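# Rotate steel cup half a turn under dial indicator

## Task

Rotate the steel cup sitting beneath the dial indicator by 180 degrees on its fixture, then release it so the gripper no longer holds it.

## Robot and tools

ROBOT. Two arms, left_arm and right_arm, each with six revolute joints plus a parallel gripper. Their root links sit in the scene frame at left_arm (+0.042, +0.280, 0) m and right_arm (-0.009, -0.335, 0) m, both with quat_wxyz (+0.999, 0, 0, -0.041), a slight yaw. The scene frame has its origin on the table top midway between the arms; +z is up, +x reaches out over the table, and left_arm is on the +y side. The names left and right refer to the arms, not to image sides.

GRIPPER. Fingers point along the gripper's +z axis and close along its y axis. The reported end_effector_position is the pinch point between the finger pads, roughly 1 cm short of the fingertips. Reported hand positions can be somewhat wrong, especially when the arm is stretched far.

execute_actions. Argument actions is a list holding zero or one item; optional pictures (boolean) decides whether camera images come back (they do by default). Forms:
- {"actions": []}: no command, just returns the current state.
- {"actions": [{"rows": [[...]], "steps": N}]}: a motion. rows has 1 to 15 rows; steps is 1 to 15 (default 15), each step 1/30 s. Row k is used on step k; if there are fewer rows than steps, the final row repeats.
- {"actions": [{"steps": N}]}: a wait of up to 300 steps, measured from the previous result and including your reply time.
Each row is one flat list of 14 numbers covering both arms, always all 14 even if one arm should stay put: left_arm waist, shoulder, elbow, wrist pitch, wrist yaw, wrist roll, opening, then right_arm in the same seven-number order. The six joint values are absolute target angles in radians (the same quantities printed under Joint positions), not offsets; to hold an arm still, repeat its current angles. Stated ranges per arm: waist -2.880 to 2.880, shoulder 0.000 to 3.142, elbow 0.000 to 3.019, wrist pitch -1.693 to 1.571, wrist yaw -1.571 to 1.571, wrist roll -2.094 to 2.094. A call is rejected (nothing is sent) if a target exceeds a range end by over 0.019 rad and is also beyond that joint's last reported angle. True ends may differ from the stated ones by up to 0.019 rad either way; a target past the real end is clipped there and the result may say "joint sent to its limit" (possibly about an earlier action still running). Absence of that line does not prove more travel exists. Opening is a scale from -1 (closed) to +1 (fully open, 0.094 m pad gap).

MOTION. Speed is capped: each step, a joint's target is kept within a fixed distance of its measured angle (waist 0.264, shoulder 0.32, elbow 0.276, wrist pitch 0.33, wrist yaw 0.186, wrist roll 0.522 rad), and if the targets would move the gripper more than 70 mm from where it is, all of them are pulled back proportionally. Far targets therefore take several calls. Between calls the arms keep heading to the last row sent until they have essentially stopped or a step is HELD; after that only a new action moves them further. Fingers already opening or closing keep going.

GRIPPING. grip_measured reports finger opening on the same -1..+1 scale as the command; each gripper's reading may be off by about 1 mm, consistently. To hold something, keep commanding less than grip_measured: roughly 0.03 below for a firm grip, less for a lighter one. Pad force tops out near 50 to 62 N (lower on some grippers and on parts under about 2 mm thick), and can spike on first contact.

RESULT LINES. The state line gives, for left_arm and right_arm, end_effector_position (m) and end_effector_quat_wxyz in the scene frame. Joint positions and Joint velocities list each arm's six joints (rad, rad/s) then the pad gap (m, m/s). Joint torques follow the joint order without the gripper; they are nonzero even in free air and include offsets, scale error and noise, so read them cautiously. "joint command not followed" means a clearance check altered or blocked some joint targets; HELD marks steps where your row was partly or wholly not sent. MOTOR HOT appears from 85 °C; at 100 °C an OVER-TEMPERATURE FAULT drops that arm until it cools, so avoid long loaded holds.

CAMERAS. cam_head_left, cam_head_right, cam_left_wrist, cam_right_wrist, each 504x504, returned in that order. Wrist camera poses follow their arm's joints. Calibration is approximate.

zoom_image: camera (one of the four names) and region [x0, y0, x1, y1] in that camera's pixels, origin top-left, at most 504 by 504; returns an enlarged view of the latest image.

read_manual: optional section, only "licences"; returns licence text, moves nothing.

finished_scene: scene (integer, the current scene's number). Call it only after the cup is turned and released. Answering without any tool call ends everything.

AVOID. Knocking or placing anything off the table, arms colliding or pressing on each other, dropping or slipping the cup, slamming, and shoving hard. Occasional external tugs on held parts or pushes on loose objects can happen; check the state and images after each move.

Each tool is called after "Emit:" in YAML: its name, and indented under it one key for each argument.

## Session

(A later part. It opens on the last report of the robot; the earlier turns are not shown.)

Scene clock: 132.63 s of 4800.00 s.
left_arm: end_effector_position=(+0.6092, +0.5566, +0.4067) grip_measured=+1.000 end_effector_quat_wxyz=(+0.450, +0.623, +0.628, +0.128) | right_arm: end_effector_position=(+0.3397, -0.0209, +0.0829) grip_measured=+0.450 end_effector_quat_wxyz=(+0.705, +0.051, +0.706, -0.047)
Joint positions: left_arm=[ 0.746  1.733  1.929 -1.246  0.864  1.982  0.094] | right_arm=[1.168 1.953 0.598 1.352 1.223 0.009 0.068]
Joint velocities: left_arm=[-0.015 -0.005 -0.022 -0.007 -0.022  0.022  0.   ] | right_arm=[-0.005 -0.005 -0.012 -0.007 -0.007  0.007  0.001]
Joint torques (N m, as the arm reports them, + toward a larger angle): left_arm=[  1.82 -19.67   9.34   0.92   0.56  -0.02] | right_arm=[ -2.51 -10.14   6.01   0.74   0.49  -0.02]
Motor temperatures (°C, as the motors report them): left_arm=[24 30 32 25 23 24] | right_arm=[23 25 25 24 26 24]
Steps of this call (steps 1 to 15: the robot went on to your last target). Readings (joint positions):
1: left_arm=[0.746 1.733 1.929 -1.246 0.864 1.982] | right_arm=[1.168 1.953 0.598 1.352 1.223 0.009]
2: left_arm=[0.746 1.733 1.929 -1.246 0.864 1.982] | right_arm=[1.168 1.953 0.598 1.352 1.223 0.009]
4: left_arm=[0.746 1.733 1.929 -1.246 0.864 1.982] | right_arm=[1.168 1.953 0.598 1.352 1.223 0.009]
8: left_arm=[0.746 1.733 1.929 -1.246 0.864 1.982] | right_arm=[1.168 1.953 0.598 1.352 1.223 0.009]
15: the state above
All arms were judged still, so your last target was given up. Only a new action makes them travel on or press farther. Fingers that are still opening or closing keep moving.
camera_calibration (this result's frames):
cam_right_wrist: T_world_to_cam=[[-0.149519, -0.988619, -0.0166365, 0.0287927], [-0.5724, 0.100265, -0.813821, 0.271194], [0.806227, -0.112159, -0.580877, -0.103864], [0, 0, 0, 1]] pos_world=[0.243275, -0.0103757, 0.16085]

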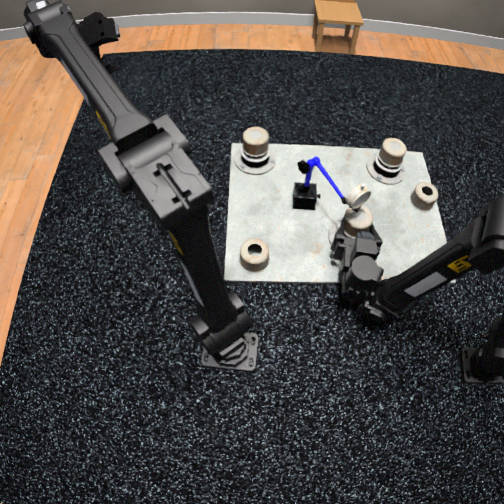

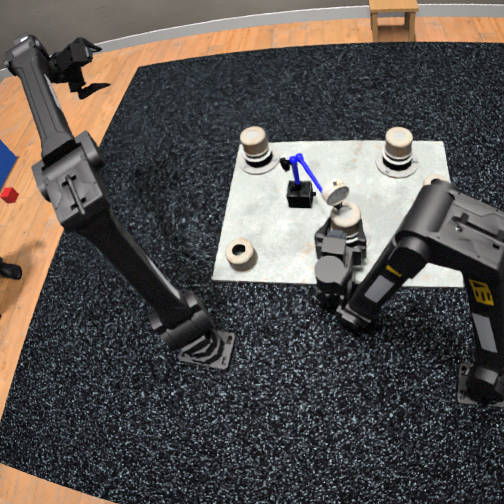

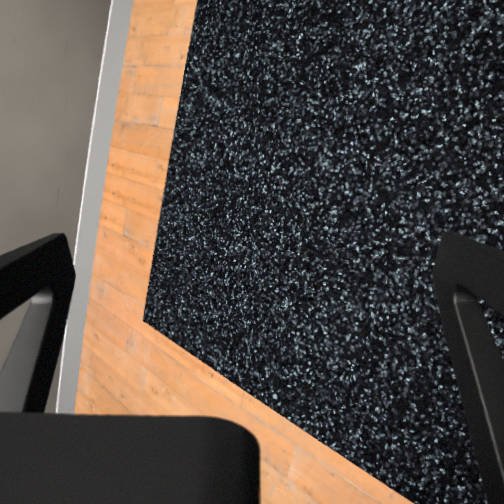

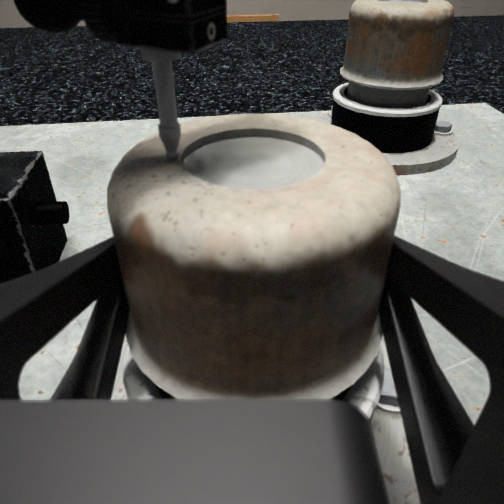

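Emit:
execute_actions:
  actions:
    - {"rows":[[0.746,1.733,1.929,-1.246,0.864,1.982,1,1.16,1.976,0.61,1.34,1.225,0,1]],"steps":15}
  pictures: false

Emit:
execute_actions:
  actions:
    - {"rows":[[0.746,1.733,1.929,-1.246,0.864,1.982,1,1.12,1.96,0.555,1.37,1.075,0,1],[0.746,1.733,1.929,-1.246,0.864,1.982,1,1.12,1.96,0.555,1.37,1.075,0,1],[0.746,1.733,1.929,-1.246,0.864,1.982,1,1.085,1.948,0.505,1.41,0.91,0,1],[0.746,1.733,1.929,-1.246,0.864,1.982,1,1.085,1.948,0.505,1.41,0.91,0,1],[0.746,1.733,1.929,-1.246,0.864,1.982,1,1.05,1.937,0.46,1.447,0.75,0,1],[0.746,1.733,1.929,-1.246,0.864,1.982,1,1.05,1.937,0.46,1.447,0.75,0,1],[0.746,1.733,1.929,-1.246,0.864,1.982,1,0.985,1.93,0.43,1.47,0.55,0,1],[0.746,1.733,1.929,-1.246,0.864,1.982,1,0.985,1.93,0.43,1.47,0.55,0,1],[0.746,1.733,1.929,-1.246,0.864,1.982,1,0.92,1.927,0.405,1.49,0.35,0,1],[0.746,1.733,1.929,-1.246,0.864,1.982,1,0.92,1.927,0.405,1.49,0.35,0,1],[0.746,1.733,1.929,-1.246,0.864,1.982,1,0.85,1.924,0.383,1.511,0.153,0,1]],"steps":15}
  pictures: false

Emit:
execute_actions:
  actions:
    - {"rows":[[0.746,1.733,1.929,-1.246,0.864,1.982,1,0.77,1.925,0.387,1.507,-0.055,0,1],[0.746,1.733,1.929,-1.246,0.864,1.982,1,0.77,1.925,0.387,1.507,-0.055,0,1],[0.746,1.733,1.929,-1.246,0.864,1.982,1,0.7,1.927,0.395,1.5,-0.26,0,1],[0.746,1.733,1.929,-1.246,0.864,1.982,1,0.7,1.927,0.395,1.5,-0.26,0,1],[0.746,1.733,1.929,-1.246,0.864,1.982,1,0.626,1.93,0.41,1.49,-0.468,0,1],[0.746,1.733,1.929,-1.246,0.864,1.982,1,0.626,1.93,0.41,1.49,-0.468,0,1],[0.746,1.733,1.929,-1.246,0.864,1.982,1,0.575,1.935,0.445,1.46,-0.645,0,1],[0.746,1.733,1.929,-1.246,0.864,1.982,1,0.575,1.935,0.445,1.46,-0.645,0,1],[0.746,1.733,1.929,-1.246,0.864,1.982,1,0.53,1.945,0.48,1.43,-0.82,0,1],[0.746,1.733,1.929,-1.246,0.864,1.982,1,0.53,1.945,0.48,1.43,-0.82,0,1],[0.746,1.733,1.929,-1.246,0.864,1.982,1,0.475,1.955,0.535,1.395,-1.04,0,1]],"steps":15}
  pictures: false

Emit:
execute_actions:
  actions:
    - {"rows":[[0.746,1.733,1.929,-1.246,0.864,1.982,1,0.475,1.955,0.535,1.395,-1.04,0,1],[0.746,1.733,1.929,-1.246,0.864,1.982,1,0.475,1.955,0.535,1.395,-1.04,0,1],[0.746,1.733,1.929,-1.246,0.864,1.982,1,0.475,1.955,0.535,1.395,-1.04,0,1],[0.746,1.733,1.929,-1.246,0.864,1.982,1,0.475,1.955,0.535,1.395,-1.04,0,0.4]],"steps":15}
  pictures: false

Emit:
execute_actions:
  actions:
    - {"steps":12}

Scene clock: 158.03 s of 4800.00 s.
left_arm: end_effector_position=(+0.6092, +0.5566, +0.4067) grip_measured=+1.000 end_effector_quat_wxyz=(+0.450, +0.623, +0.628, +0.128) | right_arm: end_effector_position=(+0.3395, -0.0207, +0.0828) grip_measured=+1.000 end_effector_quat_wxyz=(+0.705, +0.050, +0.706, -0.046)
Joint positions: left_arm=[ 0.746  1.733  1.929 -1.246  0.864  1.982  0.094] | right_arm=[1.168 1.953 0.598 1.352 1.223 0.009 0.094]
Joint velocities: left_arm=[ 0.005 -0.024  0.002 -0.012  0.007  0.066  0.   ] | right_arm=[ 0.005 -0.005 -0.002 -0.002 -0.007 -0.037  0.   ]
Joint torques (N m, as the arm reports them, + toward a larger angle): left_arm=[  1.81 -19.67   9.34   0.92   0.56  -0.02] | right_arm=[ -1.05 -10.2    5.44   1.14   0.1   -0.03]
Motor temperatures (°C, as the motors report them): left_arm=[24 31 33 25 24 24] | right_arm=[23 25 25 24 25 24]
Steps of this call (steps 1 to 90: nothing new was sent; then 21.90 s passed at rest; steps 91 to 105: all 15 steps of this action). Readings (joint positions):
91: left_arm=[0.746 1.733 1.929 -1.246 0.864 1.982] | right_arm=[1.169 1.953 0.598 1.352 1.223 0.009]
92: left_arm=[0.746 1.733 1.929 -1.246 0.864 1.982] | right_arm=[1.168 1.953 0.598 1.352 1.223 0.009]
94: left_arm=[0.746 1.733 1.929 -1.246 0.864 1.982] | right_arm=[1.168 1.953 0.598 1.352 1.223 0.009]
98: left_arm=[0.746 1.733 1.929 -1.246 0.864 1.982] | right_arm=[1.168 1.953 0.598 1.352 1.223 0.009]
105: the state above

Scene clock: 158.53 s of 4800.00 s.
left_arm: end_effector_position=(+0.6092, +0.5566, +0.4067) grip_measured=+1.000 end_effector_quat_wxyz=(+0.450, +0.623, +0.628, +0.128) | right_arm: end_effector_position=(+0.3493, -0.0236, +0.0578) grip_measured=+1.000 end_effector_quat_wxyz=(+0.649, -0.228, +0.696, +0.205)
Joint positions: left_arm=[ 0.746  1.733  1.929 -1.246  0.864  1.982  0.094] | right_arm=[0.851 1.947 0.393 1.481 0.145 0.001 0.094]
Joint velocities: left_arm=[-0.005  0.015  0.007 -0.002  0.022 -0.007  0.   ] | right_arm=[-0.005 -0.005 -0.022  0.002  0.037 -0.051  0.   ]
Joint torques (N m, as the arm reports them, + toward a larger angle): left_arm=[  1.83 -19.65   9.32   0.94   0.57  -0.02] | right_arm=[ -0.6  -12.3    1.94   3.21   0.37   0.05]
Motor temperatures (°C, as the motors report them): left_arm=[24 31 33 25 24 24] | right_arm=[23 25 25 24 25 24]
Steps of this call (steps 1 to 15: all 15 steps of this action). Readings (joint positions):
1: left_arm=[0.746 1.733 1.929 -1.246 0.864 1.982] | right_arm=[1.164 1.953 0.591 1.353 1.146 0.008]
2: left_arm=[0.746 1.733 1.929 -1.246 0.864 1.982] | right_arm=[1.159 1.953 0.584 1.353 1.106 0.007]
4: left_arm=[0.746 1.733 1.929 -1.246 0.864 1.982] | right_arm=[1.128 1.951 0.537 1.377 0.967 0.003]
8: left_arm=[0.746 1.733 1.929 -1.246 0.864 1.982] | right_arm=[1.034 1.951 0.452 1.428 0.615 0.003]
15: the state above

Scene clock: 159.03 s of 4800.00 s.
left_arm: end_effector_position=(+0.6092, +0.5566, +0.4067) grip_measured=+1.000 end_effector_quat_wxyz=(+0.450, +0.623, +0.628, +0.128) | right_arm: end_effector_position=(+0.3455, -0.0321, +0.0781) grip_measured=+1.000 end_effector_quat_wxyz=(+0.534, -0.459, +0.541, +0.460)
Joint positions: left_arm=[ 0.746  1.733  1.929 -1.246  0.864  1.982  0.094] | right_arm=[ 0.469  1.947  0.522  1.414 -1.028 -0.001  0.094]
Joint velocities: left_arm=[ 0.015  0.005 -0.002  0.017 -0.007  0.022  0.   ] | right_arm=[-0.142 -0.005  0.242 -0.051 -0.168 -0.037  0.   ]
Joint torques (N m, as the arm reports them, + toward a larger angle): left_arm=[  1.85 -19.71   9.33   0.93   0.57  -0.02] | right_arm=[  0.75 -10.26   3.59   1.11  -0.36   0.07]
Motor temperatures (°C, as the motors report them): left_arm=[24 31 33 25 24 24] | right_arm=[23 25 25 24 26 24]
Steps of this call (steps 1 to 15: all 15 steps of this action). Readings (joint positions):
1: left_arm=[0.746 1.733 1.929 -1.246 0.864 1.982] | right_arm=[0.842 1.947 0.393 1.481 0.049 0.001]
2: left_arm=[0.746 1.733 1.929 -1.246 0.864 1.982] | right_arm=[0.825 1.946 0.392 1.482 -0.001 -0.000]
4: left_arm=[0.746 1.733 1.929 -1.246 0.864 1.982] | right_arm=[0.758 1.946 0.392 1.482 -0.185 -0.002]
8: left_arm=[0.746 1.733 1.929 -1.246 0.864 1.982] | right_arm=[0.612 1.946 0.405 1.478 -0.578 -0.001]
15: the state above

Scene clock: 159.53 s of 4800.00 s.
left_arm: end_effector_position=(+0.6092, +0.5566, +0.4067) grip_measured=+1.000 end_effector_quat_wxyz=(+0.450, +0.623, +0.628, +0.128) | right_arm: end_effector_position=(+0.3413, -0.0292, +0.0785) grip_measured=+0.431 end_effector_quat_wxyz=(+0.528, -0.467, +0.533, +0.468)
Joint positions: left_arm=[ 0.746  1.733  1.929 -1.246  0.864  1.982  0.094] | right_arm=[ 0.474  1.947  0.527  1.411 -1.054 -0.001  0.067]
Joint velocities: left_arm=[-0.005 -0.005 -0.002 -0.007  0.051  0.022  0.   ] | right_arm=[-0.015 -0.015 -0.002  0.012  0.022 -0.022 -0.001]
Joint torques (N m, as the arm reports them, + toward a larger angle): left_arm=[  1.82 -19.7    9.33   0.93   0.56  -0.02] | right_arm=[ -0.41 -10.44   4.56   1.15   0.64   0.07]
Motor temperatures (°C, as the motors report them): left_arm=[24 31 33 25 24 24] | right_arm=[23 25 25 24 26 24]
Steps of this call (steps 1 to 15: all 15 steps of this action). Readings (joint positions):
1: left_arm=[0.746 1.733 1.929 -1.246 0.864 1.982] | right_arm=[0.467 1.947 0.528 1.413 -1.031 -0.001]
2: left_arm=[0.746 1.733 1.929 -1.246 0.864 1.982] | right_arm=[0.467 1.947 0.529 1.413 -1.033 -0.001]
4: left_arm=[0.746 1.733 1.929 -1.246 0.864 1.982] | right_arm=[0.467 1.947 0.529 1.411 -1.036 -0.001]
8: left_arm=[0.746 1.733 1.929 -1.246 0.864 1.982] | right_arm=[0.474 1.947 0.527 1.411 -1.054 -0.001]
15: the state above

Scene clock: 159.93 s of 4800.00 s.
left_arm: end_effector_position=(+0.6092, +0.5566, +0.4067) grip_measured=+1.000 end_effector_quat_wxyz=(+0.450, +0.623, +0.628, +0.128) | right_arm: end_effector_position=(+0.3413, -0.0292, +0.0785) grip_measured=+0.431 end_effector_quat_wxyz=(+0.528, -0.467, +0.533, +0.468)
Joint positions: left_arm=[ 0.746  1.733  1.929 -1.246  0.864  1.982  0.094] | right_arm=[ 0.474  1.947  0.527  1.411 -1.054 -0.001  0.067]
Joint velocities: left_arm=[-0.005  0.005 -0.002 -0.017 -0.051 -0.066  0.   ] | right_arm=[ 0.005  0.005 -0.017 -0.002 -0.007  0.022 -0.   ]
Joint torques (N m, as the arm reports them, + toward a larger angle): left_arm=[  1.8  -19.66   9.33   0.92   0.56  -0.03] | right_arm=[ -0.31 -10.52   4.57   1.12   0.64   0.07]
Motor temperatures (°C, as the motors report them): left_arm=[24 31 33 25 24 24] | right_arm=[23 25 25 24 26 24]
Steps of this call (steps 1 to 12: the robot went on to your last target). Readings (joint positions):
1: left_arm=[0.746 1.733 1.929 -1.246 0.864 1.982] | right_arm=[0.474 1.947 0.527 1.411 -1.054 -0.001]
2: left_arm=[0.746 1.733 1.929 -1.246 0.864 1.982] | right_arm=[0.474 1.947 0.527 1.411 -1.054 -0.001]
4: left_arm=[0.746 1.733 1.929 -1.246 0.864 1.982] | right_arm=[0.474 1.947 0.527 1.411 -1.054 -0.001]
8: left_arm=[0.746 1.733 1.929 -1.246 0.864 1.982] | right_arm=[0.474 1.947 0.527 1.411 -1.054 -0.001]
12: the state above
camera_calibration (this result's frames):
cam_right_wrist: T_world_to_cam=[[0.990363, -0.137365, -0.0176822, -0.343346], [-0.0944407, -0.576409, -0.811686, 0.0863271], [0.101305, 0.805533, -0.583827, 0.158982], [0, 0, 0, 1]] pos_world=[0.332084, -0.125469, 0.156817]

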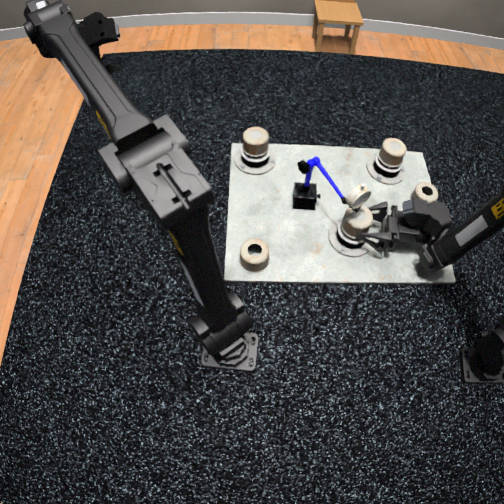

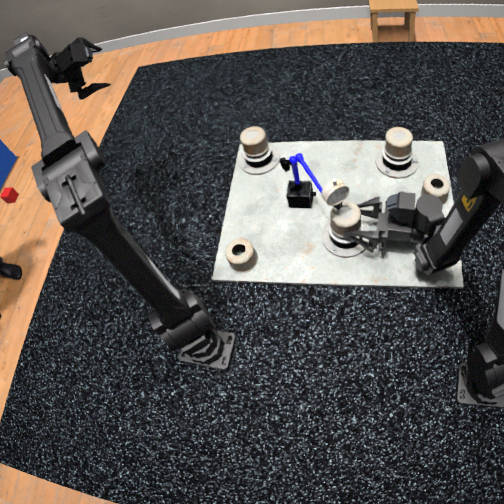

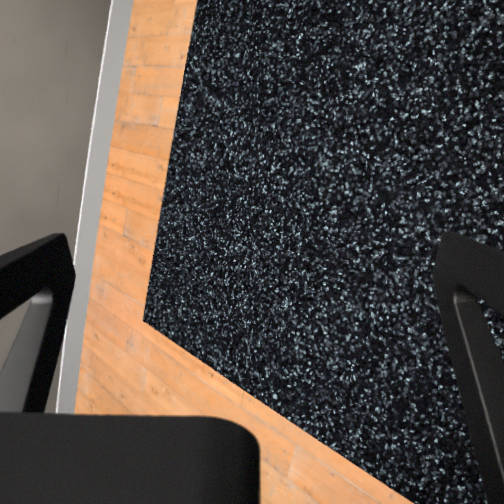

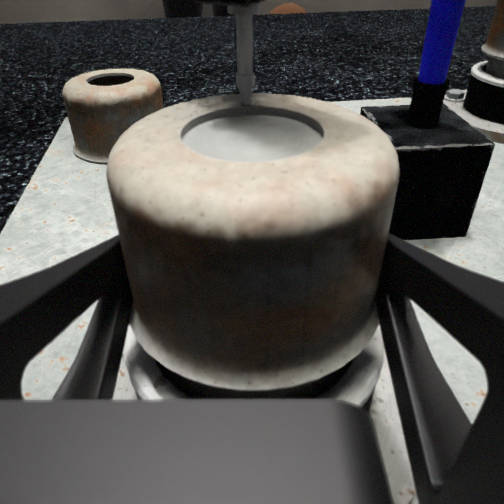

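Emit:
execute_actions:
  actions:
    - {"rows":[[0.746,1.733,1.929,-1.246,0.864,1.982,1,0.53,1.935,0.48,1.43,-0.82,0,0.38],[0.746,1.733,1.929,-1.246,0.864,1.982,1,0.53,1.935,0.48,1.43,-0.82,0,0.38],[0.746,1.733,1.929,-1.246,0.864,1.982,1,0.575,1.92,0.445,1.46,-0.645,0,0.38],[0.746,1.733,1.929,-1.246,0.864,1.982,1,0.575,1.92,0.445,1.46,-0.645,0,0.38],[0.746,1.733,1.929,-1.246,0.864,1.982,1,0.626,1.91,0.41,1.49,-0.468,0,0.38],[0.746,1.733,1.929,-1.246,0.864,1.982,1,0.626,1.91,0.41,1.49,-0.468,0,0.38],[0.746,1.733,1.929,-1.246,0.864,1.982,1,0.7,1.905,0.395,1.5,-0.26,0,0.38],[0.746,1.733,1.929,-1.246,0.864,1.982,1,0.7,1.905,0.395,1.5,-0.26,0,0.38],[0.746,1.733,1.929,-1.246,0.864,1.982,1,0.77,1.905,0.387,1.507,-0.055,0,0.38],[0.746,1.733,1.929,-1.246,0.864,1.982,1,0.77,1.905,0.387,1.507,-0.055,0,0.38],[0.746,1.733,1.929,-1.246,0.864,1.982,1,0.846,1.905,0.383,1.511,0.153,0,0.38]],"steps":15}
  pictures: false

Emit:
execute_actions:
  actions:
    - {"rows":[[0.746,1.733,1.929,-1.246,0.864,1.982,1,0.91,1.927,0.405,1.49,0.35,0,0.38],[0.746,1.733,1.929,-1.246,0.864,1.982,1,0.91,1.927,0.405,1.49,0.35,0,0.38],[0.746,1.733,1.929,-1.246,0.864,1.982,1,0.975,1.93,0.43,1.47,0.55,0,0.38],[0.746,1.733,1.929,-1.246,0.864,1.982,1,0.975,1.93,0.43,1.47,0.55,0,0.38],[0.746,1.733,1.929,-1.246,0.864,1.982,1,1.041,1.937,0.46,1.447,0.75,0,0.38],[0.746,1.733,1.929,-1.246,0.864,1.982,1,1.041,1.937,0.46,1.447,0.75,0,0.38],[0.746,1.733,1.929,-1.246,0.864,1.982,1,1.075,1.948,0.505,1.41,0.91,0,0.38],[0.746,1.733,1.929,-1.246,0.864,1.982,1,1.075,1.948,0.505,1.41,0.91,0,0.38],[0.746,1.733,1.929,-1.246,0.864,1.982,1,1.11,1.96,0.555,1.37,1.075,0,0.38],[0.746,1.733,1.929,-1.246,0.864,1.982,1,1.11,1.96,0.555,1.37,1.075,0,0.38],[0.746,1.733,1.929,-1.246,0.864,1.982,1,1.141,1.976,0.616,1.33,1.245,0,0.38]],"steps":15}
  pictures: false

Emit:
execute_actions:
  actions:
    - {"steps":10}

Scene clock: 183.63 s of 4800.00 s.
left_arm: end_effector_position=(+0.6092, +0.5566, +0.4067) grip_measured=+1.000 end_effector_quat_wxyz=(+0.450, +0.623, +0.628, +0.128) | right_arm: end_effector_position=(+0.3359, -0.0265, +0.0793) grip_measured=+0.431 end_effector_quat_wxyz=(+0.662, -0.227, +0.678, +0.224)
Joint positions: left_arm=[ 0.746  1.733  1.929 -1.246  0.864  1.982  0.094] | right_arm=[0.861 1.899 0.353 1.522 0.13  0.006 0.067]
Joint velocities: left_arm=[-0.005 -0.005  0.002 -0.002  0.051  0.022  0.   ] | right_arm=[ 0.142 -0.005 -0.002 -0.007  0.432 -0.037 -0.001]
Joint torques (N m, as the arm reports them, + toward a larger angle): left_arm=[  1.84 -19.67   9.32   0.92   0.57  -0.02] | right_arm=[-2.67 -9.39  5.53  1.61  0.33  0.01]
Motor temperatures (°C, as the motors report them): left_arm=[24 31 33 25 24 24] | right_arm=[23 26 24 24 26 24]
Steps of this call (steps 1 to 15: the robot went on to your last target; steps 16 to 90: nothing new was sent; then 20.20 s passed at rest; steps 91 to 105: all 15 steps of this action). Readings (joint positions):
91: left_arm=[0.746 1.733 1.929 -1.246 0.864 1.982] | right_arm=[0.480 1.944 0.513 1.419 -1.010 -0.001]
92: left_arm=[0.746 1.733 1.929 -1.246 0.864 1.982] | right_arm=[0.499 1.936 0.490 1.432 -0.935 -0.001]
94: left_arm=[0.746 1.733 1.929 -1.246 0.864 1.982] | right_arm=[0.542 1.920 0.445 1.454 -0.772 -0.004]
98: left_arm=[0.746 1.733 1.929 -1.246 0.864 1.982] | right_arm=[0.653 1.904 0.380 1.499 -0.426 -0.002]
105: the state above

Scene clock: 184.13 s of 4800.00 s.
left_arm: end_effector_position=(+0.6092, +0.5566, +0.4067) grip_measured=+1.000 end_effector_quat_wxyz=(+0.450, +0.623, +0.628, +0.128) | right_arm: end_effector_position=(+0.3358, -0.0206, +0.0792) grip_measured=+0.431 end_effector_quat_wxyz=(+0.704, +0.046, +0.707, -0.049)
Joint positions: left_arm=[ 0.746  1.733  1.929 -1.246  0.864  1.982  0.094] | right_arm=[1.177 1.959 0.593 1.35  1.229 0.01  0.067]
Joint velocities: left_arm=[-0.005 -0.015 -0.002 -0.002 -0.022  0.007  0.   ] | right_arm=[-0.005 -0.005 -0.007 -0.037  0.007 -0.037  0.   ]
Joint torques (N m, as the arm reports them, + toward a larger angle): left_arm=[  1.84 -19.69   9.33   0.93   0.57  -0.02] | right_arm=[ -3.29 -10.62   6.25   0.99   0.68  -0.06]
Motor temperatures (°C, as the motors report them): left_arm=[24 31 33 25 24 24] | right_arm=[23 26 25 24 26 24]
Steps of this call (steps 1 to 15: all 15 steps of this action). Readings (joint positions):
1: left_arm=[0.746 1.733 1.929 -1.246 0.864 1.982] | right_arm=[0.877 1.899 0.355 1.520 0.181 0.006]
2: left_arm=[0.746 1.733 1.929 -1.246 0.864 1.982] | right_arm=[0.907 1.899 0.361 1.516 0.256 0.006]
4: left_arm=[0.746 1.733 1.929 -1.246 0.864 1.982] | right_arm=[0.968 1.902 0.378 1.501 0.425 0.006]
8: left_arm=[0.746 1.733 1.929 -1.246 0.864 1.982] | right_arm=[1.083 1.916 0.445 1.450 0.782 0.008]
15: the state above

Scene clock: 184.47 s of 4800.00 s.
left_arm: end_effector_position=(+0.6092, +0.5566, +0.4067) grip_measured=+1.000 end_effector_quat_wxyz=(+0.450, +0.623, +0.628, +0.128) | right_arm: end_effector_position=(+0.3358, -0.0206, +0.0791) grip_measured=+0.431 end_effector_quat_wxyz=(+0.703, +0.046, +0.707, -0.049)
Joint positions: left_arm=[ 0.746  1.733  1.929 -1.246  0.864  1.982  0.094] | right_arm=[1.177 1.959 0.593 1.349 1.229 0.011 0.067]
Joint velocities: left_arm=[-0.015 -0.005 -0.007  0.012 -0.037 -0.007  0.   ] | right_arm=[-0.005 -0.005  0.012 -0.007  0.037 -0.095 -0.   ]
Joint torques (N m, as the arm reports them, + toward a larger angle): left_arm=[  1.83 -19.67   9.33   0.93   0.57  -0.02] | right_arm=[ -3.21 -10.45   6.31   0.87   0.74  -0.05]
Motor temperatures (°C, as the motors report them): left_arm=[24 31 33 25 24 24] | right_arm=[23 26 25 24 26 24]
Steps of this call (steps 1 to 10: the robot went on to your last target). Readings (joint positions):
1: left_arm=[0.746 1.733 1.929 -1.246 0.864 1.982] | right_arm=[1.177 1.959 0.593 1.349 1.229 0.010]
2: left_arm=[0.746 1.733 1.929 -1.246 0.864 1.982] | right_arm=[1.177 1.959 0.593 1.349 1.229 0.011]
4: left_arm=[0.746 1.733 1.929 -1.246 0.864 1.982] | right_arm=[1.177 1.959 0.593 1.349 1.229 0.011]
8: left_arm=[0.746 1.733 1.929 -1.246 0.864 1.982] | right_arm=[1.177 1.959 0.593 1.349 1.229 0.011]
10: the state above
camera_calibration (this result's frames):
cam_right_wrist: T_world_to_cam=[[-0.146575, -0.98918, -0.00628721, 0.026611], [-0.577418, 0.0907182, -0.811393, 0.267131], [0.803184, -0.1153, -0.584467, -0.101749], [0, 0, 0, 1]] pos_world=[0.23987, -0.00964229, 0.157447]

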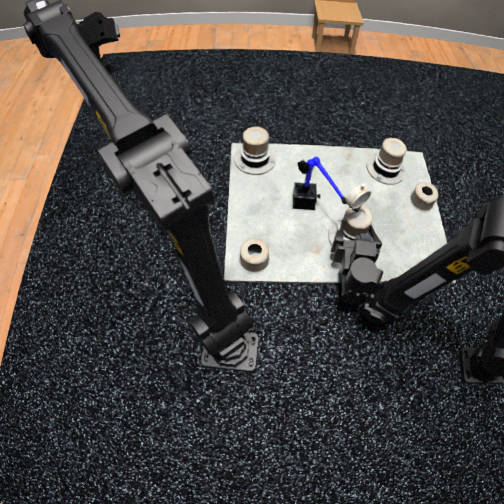

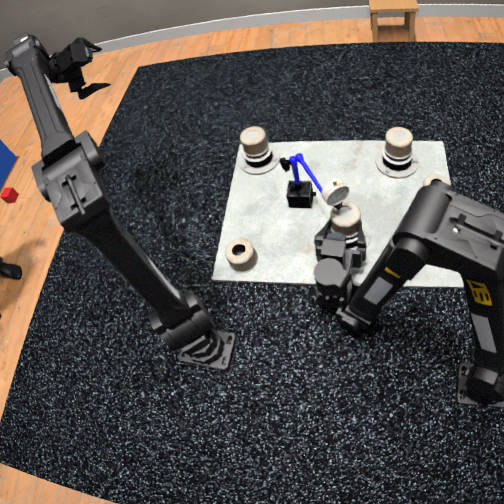

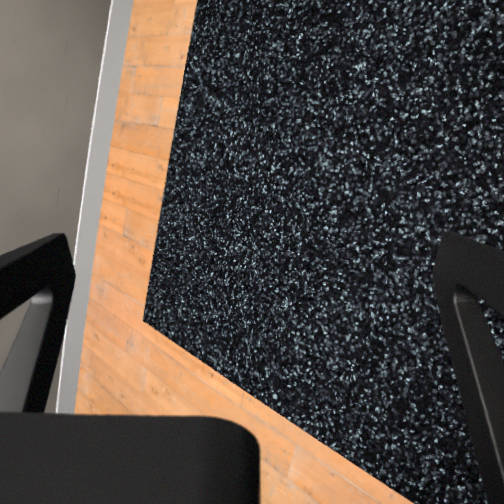

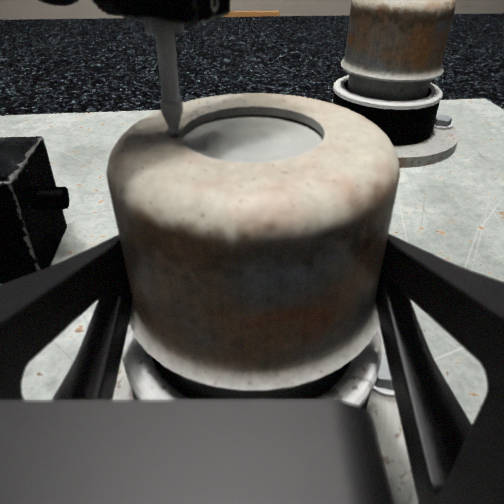

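Total is about 179.5°. Release.

Emit:
execute_actions:
  actions:
    - {"rows":[[0.746,1.733,1.929,-1.246,0.864,1.982,1,1.172,1.955,0.61,1.34,1.23,0,1]],"steps":15}
  pictures: false

Emit:
finished_scene:
  scene: 1

Scene clock: 188.77 s of 4800.00 s.
left_arm: end_effector_position=(+0.6092, +0.5566, +0.4067) grip_measured=+1.000 end_effector_quat_wxyz=(+0.450, +0.623, +0.628, +0.128) | right_arm: end_effector_position=(+0.3353, -0.0198, +0.0791) grip_measured=+1.000 end_effector_quat_wxyz=(+0.704, +0.045, +0.708, -0.049)
Joint positions: left_arm=[ 0.746  1.733  1.929 -1.246  0.864  1.982  0.094] | right_arm=[1.179 1.959 0.593 1.349 1.228 0.009 0.094]
Joint velocities: left_arm=[-0.015 -0.005  0.002 -0.017 -0.007  0.022  0.   ] | right_arm=[ 0.005  0.005  0.002 -0.007 -0.022  0.037  0.   ]
Joint torques (N m, as the arm reports them, + toward a larger angle): left_arm=[  1.83 -19.68   9.33   0.92   0.56  -0.03] | right_arm=[ -0.99 -11.86   5.76   1.24   0.09  -0.02]
Motor temperatures (°C, as the motors report them): left_arm=[24 31 33 25 24 24] | right_arm=[23 26 25 24 26 24]
Steps of this call (steps 1 to 15: the robot went on to your last target; steps 16 to 90: nothing new was sent; then 0.80 s passed at rest; steps 91 to 105: all 15 steps of this action). Readings (joint positions):
91: left_arm=[0.746 1.733 1.929 -1.246 0.864 1.982] | right_arm=[1.179 1.959 0.593 1.349 1.228 0.011]
92: left_arm=[0.746 1.733 1.929 -1.246 0.864 1.982] | right_arm=[1.179 1.959 0.593 1.349 1.228 0.010]
94: left_arm=[0.746 1.733 1.929 -1.246 0.864 1.982] | right_arm=[1.179 1.959 0.593 1.349 1.228 0.010]
98: left_arm=[0.746 1.733 1.929 -1.246 0.864 1.982] | right_arm=[1.179 1.959 0.593 1.349 1.228 0.009]
105: the state above

The scene is finished: the task was done.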